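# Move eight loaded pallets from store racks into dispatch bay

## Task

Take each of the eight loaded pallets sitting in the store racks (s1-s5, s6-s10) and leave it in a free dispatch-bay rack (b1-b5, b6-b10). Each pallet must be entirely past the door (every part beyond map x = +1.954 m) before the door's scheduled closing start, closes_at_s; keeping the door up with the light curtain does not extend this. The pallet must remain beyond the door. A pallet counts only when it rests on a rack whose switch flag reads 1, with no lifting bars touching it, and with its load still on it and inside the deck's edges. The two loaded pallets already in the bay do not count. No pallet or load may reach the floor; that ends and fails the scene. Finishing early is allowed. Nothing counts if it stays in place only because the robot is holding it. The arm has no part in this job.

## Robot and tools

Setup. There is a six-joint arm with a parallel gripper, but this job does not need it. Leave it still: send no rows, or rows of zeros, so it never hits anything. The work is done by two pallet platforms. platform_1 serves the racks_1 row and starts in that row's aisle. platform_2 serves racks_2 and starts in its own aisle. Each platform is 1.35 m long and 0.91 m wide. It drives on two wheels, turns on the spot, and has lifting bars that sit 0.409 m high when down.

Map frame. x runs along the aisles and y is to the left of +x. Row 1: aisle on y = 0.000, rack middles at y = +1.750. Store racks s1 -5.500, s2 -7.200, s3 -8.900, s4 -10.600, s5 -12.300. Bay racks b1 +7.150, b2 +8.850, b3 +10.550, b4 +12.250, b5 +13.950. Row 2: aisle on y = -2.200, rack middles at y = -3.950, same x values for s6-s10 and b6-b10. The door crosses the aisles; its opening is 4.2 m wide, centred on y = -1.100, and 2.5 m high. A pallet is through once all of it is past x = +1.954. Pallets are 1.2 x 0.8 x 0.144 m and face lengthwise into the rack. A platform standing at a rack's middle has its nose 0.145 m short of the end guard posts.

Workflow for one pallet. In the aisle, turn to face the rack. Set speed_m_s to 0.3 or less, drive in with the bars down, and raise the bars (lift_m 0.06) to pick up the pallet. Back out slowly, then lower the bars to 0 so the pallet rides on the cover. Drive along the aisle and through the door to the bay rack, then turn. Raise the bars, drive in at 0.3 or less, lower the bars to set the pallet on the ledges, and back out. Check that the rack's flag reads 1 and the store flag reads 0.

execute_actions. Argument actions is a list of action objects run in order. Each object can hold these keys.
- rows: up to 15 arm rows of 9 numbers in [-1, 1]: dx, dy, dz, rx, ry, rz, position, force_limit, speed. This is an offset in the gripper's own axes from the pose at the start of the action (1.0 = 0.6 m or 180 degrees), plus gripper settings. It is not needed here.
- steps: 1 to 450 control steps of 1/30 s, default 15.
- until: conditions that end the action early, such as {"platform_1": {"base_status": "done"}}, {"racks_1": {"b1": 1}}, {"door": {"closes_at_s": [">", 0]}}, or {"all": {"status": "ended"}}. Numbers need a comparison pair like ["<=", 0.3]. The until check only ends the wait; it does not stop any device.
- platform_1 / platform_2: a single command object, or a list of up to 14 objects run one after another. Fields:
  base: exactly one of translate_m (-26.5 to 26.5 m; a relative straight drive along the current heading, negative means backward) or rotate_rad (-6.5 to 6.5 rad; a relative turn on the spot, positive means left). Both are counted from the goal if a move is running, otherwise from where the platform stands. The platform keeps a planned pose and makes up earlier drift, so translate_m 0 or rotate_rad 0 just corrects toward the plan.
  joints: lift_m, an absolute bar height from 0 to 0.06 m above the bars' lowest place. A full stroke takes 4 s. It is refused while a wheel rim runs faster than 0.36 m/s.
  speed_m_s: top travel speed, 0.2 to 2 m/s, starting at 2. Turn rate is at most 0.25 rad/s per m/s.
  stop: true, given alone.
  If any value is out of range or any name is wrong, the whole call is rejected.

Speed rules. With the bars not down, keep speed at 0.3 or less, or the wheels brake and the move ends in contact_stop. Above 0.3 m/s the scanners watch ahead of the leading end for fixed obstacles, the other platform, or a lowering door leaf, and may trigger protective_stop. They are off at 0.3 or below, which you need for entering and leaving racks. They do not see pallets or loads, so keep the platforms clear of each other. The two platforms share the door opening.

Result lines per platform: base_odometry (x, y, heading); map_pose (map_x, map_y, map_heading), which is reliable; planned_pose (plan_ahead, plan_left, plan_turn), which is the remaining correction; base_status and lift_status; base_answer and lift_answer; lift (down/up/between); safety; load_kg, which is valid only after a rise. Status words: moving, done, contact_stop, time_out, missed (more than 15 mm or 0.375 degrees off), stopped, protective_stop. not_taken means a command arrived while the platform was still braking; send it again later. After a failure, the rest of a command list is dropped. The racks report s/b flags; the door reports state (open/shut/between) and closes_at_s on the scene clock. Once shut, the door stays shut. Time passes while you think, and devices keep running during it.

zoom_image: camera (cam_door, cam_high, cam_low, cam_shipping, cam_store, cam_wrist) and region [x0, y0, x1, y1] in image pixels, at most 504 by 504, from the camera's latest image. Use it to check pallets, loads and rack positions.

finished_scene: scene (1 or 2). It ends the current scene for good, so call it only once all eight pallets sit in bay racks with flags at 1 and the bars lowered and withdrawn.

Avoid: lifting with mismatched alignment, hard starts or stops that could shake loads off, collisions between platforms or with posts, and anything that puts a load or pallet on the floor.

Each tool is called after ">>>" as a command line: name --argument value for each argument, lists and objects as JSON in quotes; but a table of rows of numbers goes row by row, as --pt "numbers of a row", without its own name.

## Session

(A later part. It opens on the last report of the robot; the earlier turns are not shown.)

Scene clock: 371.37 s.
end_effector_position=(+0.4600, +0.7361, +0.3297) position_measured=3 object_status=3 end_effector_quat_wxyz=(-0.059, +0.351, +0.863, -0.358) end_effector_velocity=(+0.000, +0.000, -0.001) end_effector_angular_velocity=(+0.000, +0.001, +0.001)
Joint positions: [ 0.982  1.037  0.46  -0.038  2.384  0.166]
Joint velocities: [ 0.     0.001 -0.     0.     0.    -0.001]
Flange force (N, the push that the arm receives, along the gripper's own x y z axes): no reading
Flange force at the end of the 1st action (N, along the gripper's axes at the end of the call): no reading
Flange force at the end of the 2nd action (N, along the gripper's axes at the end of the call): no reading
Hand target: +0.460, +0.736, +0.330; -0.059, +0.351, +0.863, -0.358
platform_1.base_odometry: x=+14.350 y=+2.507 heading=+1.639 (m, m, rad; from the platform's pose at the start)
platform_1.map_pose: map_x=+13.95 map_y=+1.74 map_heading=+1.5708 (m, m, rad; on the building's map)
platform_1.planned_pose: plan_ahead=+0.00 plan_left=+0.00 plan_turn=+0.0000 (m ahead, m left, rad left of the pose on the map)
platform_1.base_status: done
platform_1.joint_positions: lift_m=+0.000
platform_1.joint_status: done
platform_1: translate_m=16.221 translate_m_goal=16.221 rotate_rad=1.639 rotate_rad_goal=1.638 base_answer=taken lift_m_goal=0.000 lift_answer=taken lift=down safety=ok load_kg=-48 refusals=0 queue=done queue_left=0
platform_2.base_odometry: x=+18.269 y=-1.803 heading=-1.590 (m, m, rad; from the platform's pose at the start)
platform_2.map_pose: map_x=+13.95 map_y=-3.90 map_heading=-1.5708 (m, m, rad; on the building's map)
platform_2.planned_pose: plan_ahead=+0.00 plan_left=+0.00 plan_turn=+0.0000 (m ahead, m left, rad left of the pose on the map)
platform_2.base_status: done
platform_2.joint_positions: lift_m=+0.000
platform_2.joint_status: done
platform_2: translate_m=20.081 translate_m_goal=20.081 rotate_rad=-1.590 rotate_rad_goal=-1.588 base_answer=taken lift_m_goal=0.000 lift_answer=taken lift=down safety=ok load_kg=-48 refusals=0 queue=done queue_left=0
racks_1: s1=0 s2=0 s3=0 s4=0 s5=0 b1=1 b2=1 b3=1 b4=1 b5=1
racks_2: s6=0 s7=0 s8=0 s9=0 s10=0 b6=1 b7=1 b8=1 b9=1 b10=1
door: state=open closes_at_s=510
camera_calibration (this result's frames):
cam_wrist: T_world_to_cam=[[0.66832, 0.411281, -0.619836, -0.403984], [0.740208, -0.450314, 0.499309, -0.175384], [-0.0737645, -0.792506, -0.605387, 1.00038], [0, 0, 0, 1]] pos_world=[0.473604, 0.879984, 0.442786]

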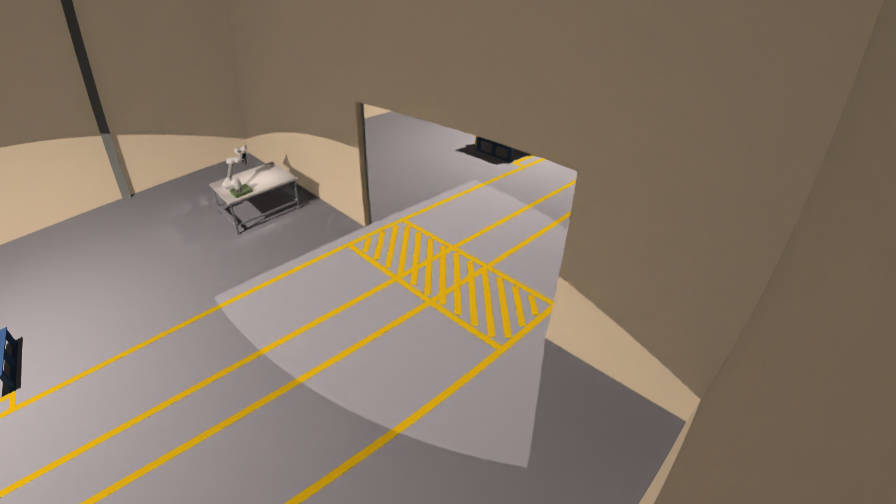

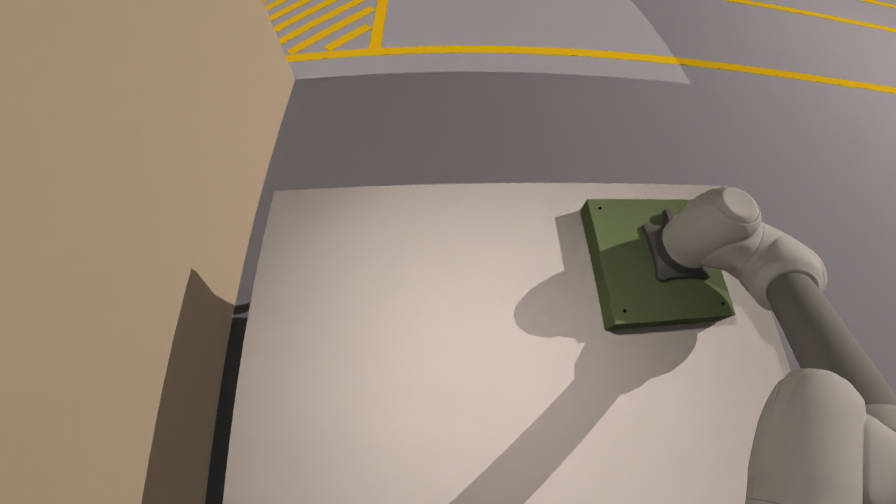

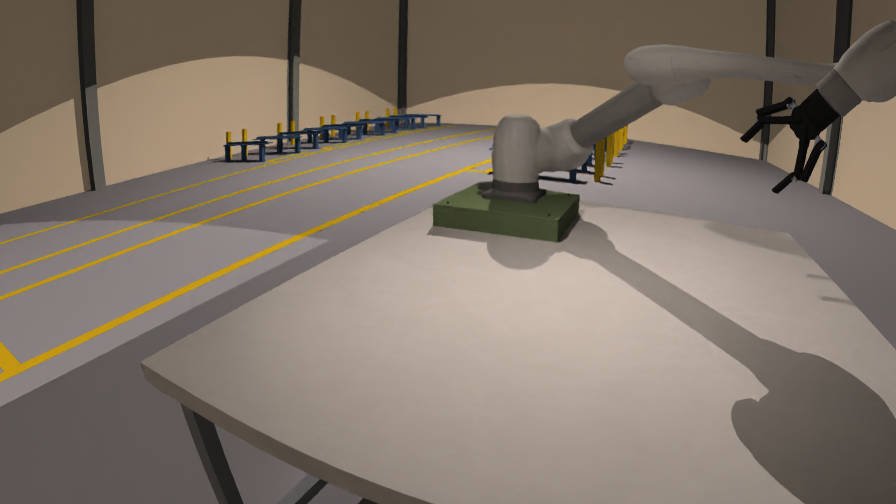

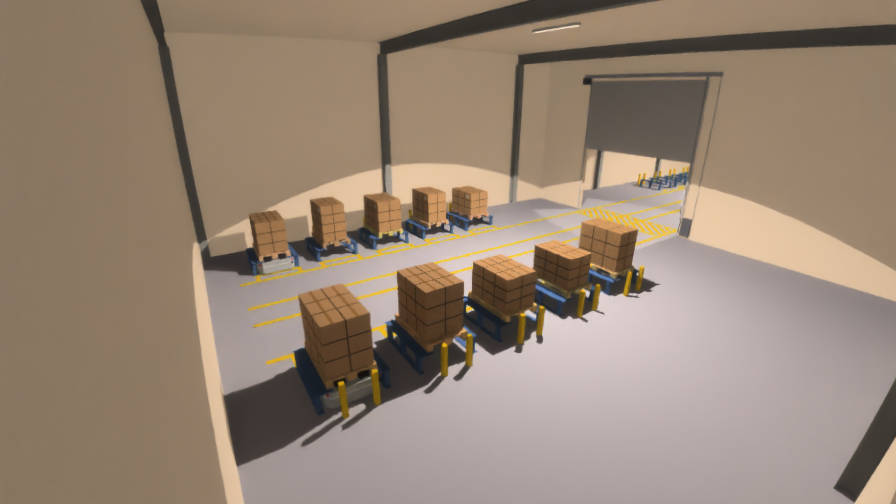

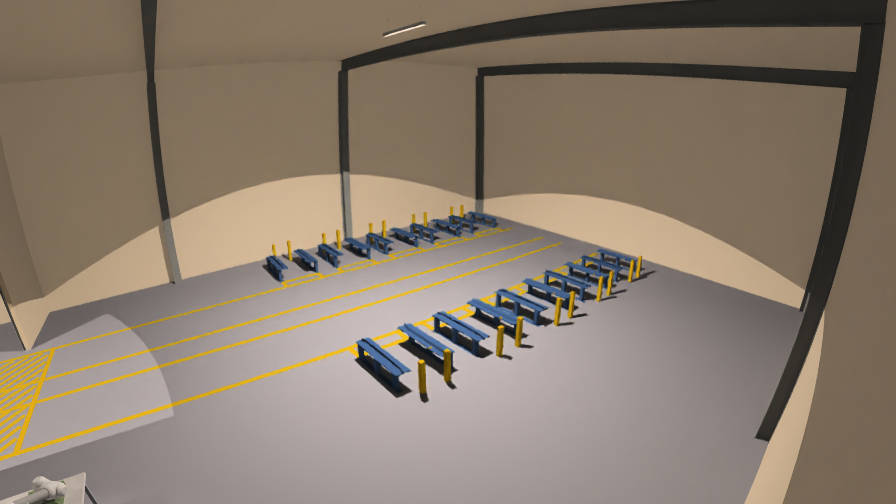

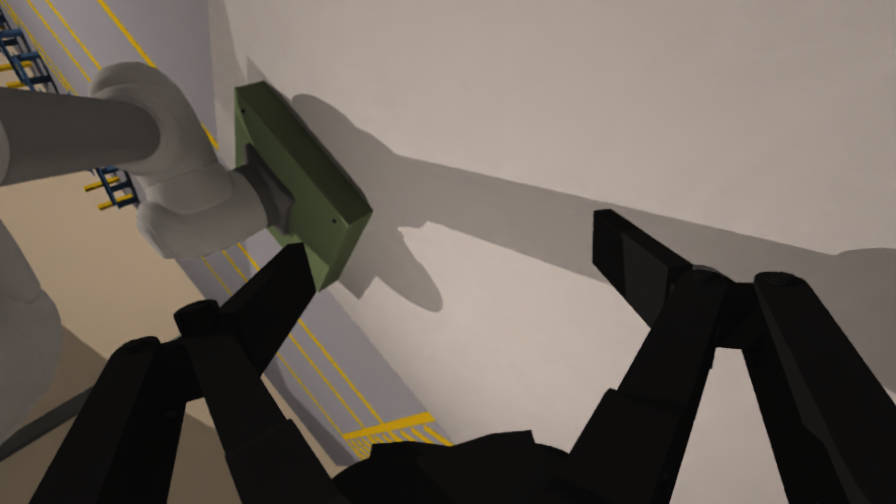

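>>> finished_scene --scene 1

The scene is finished: the task was done.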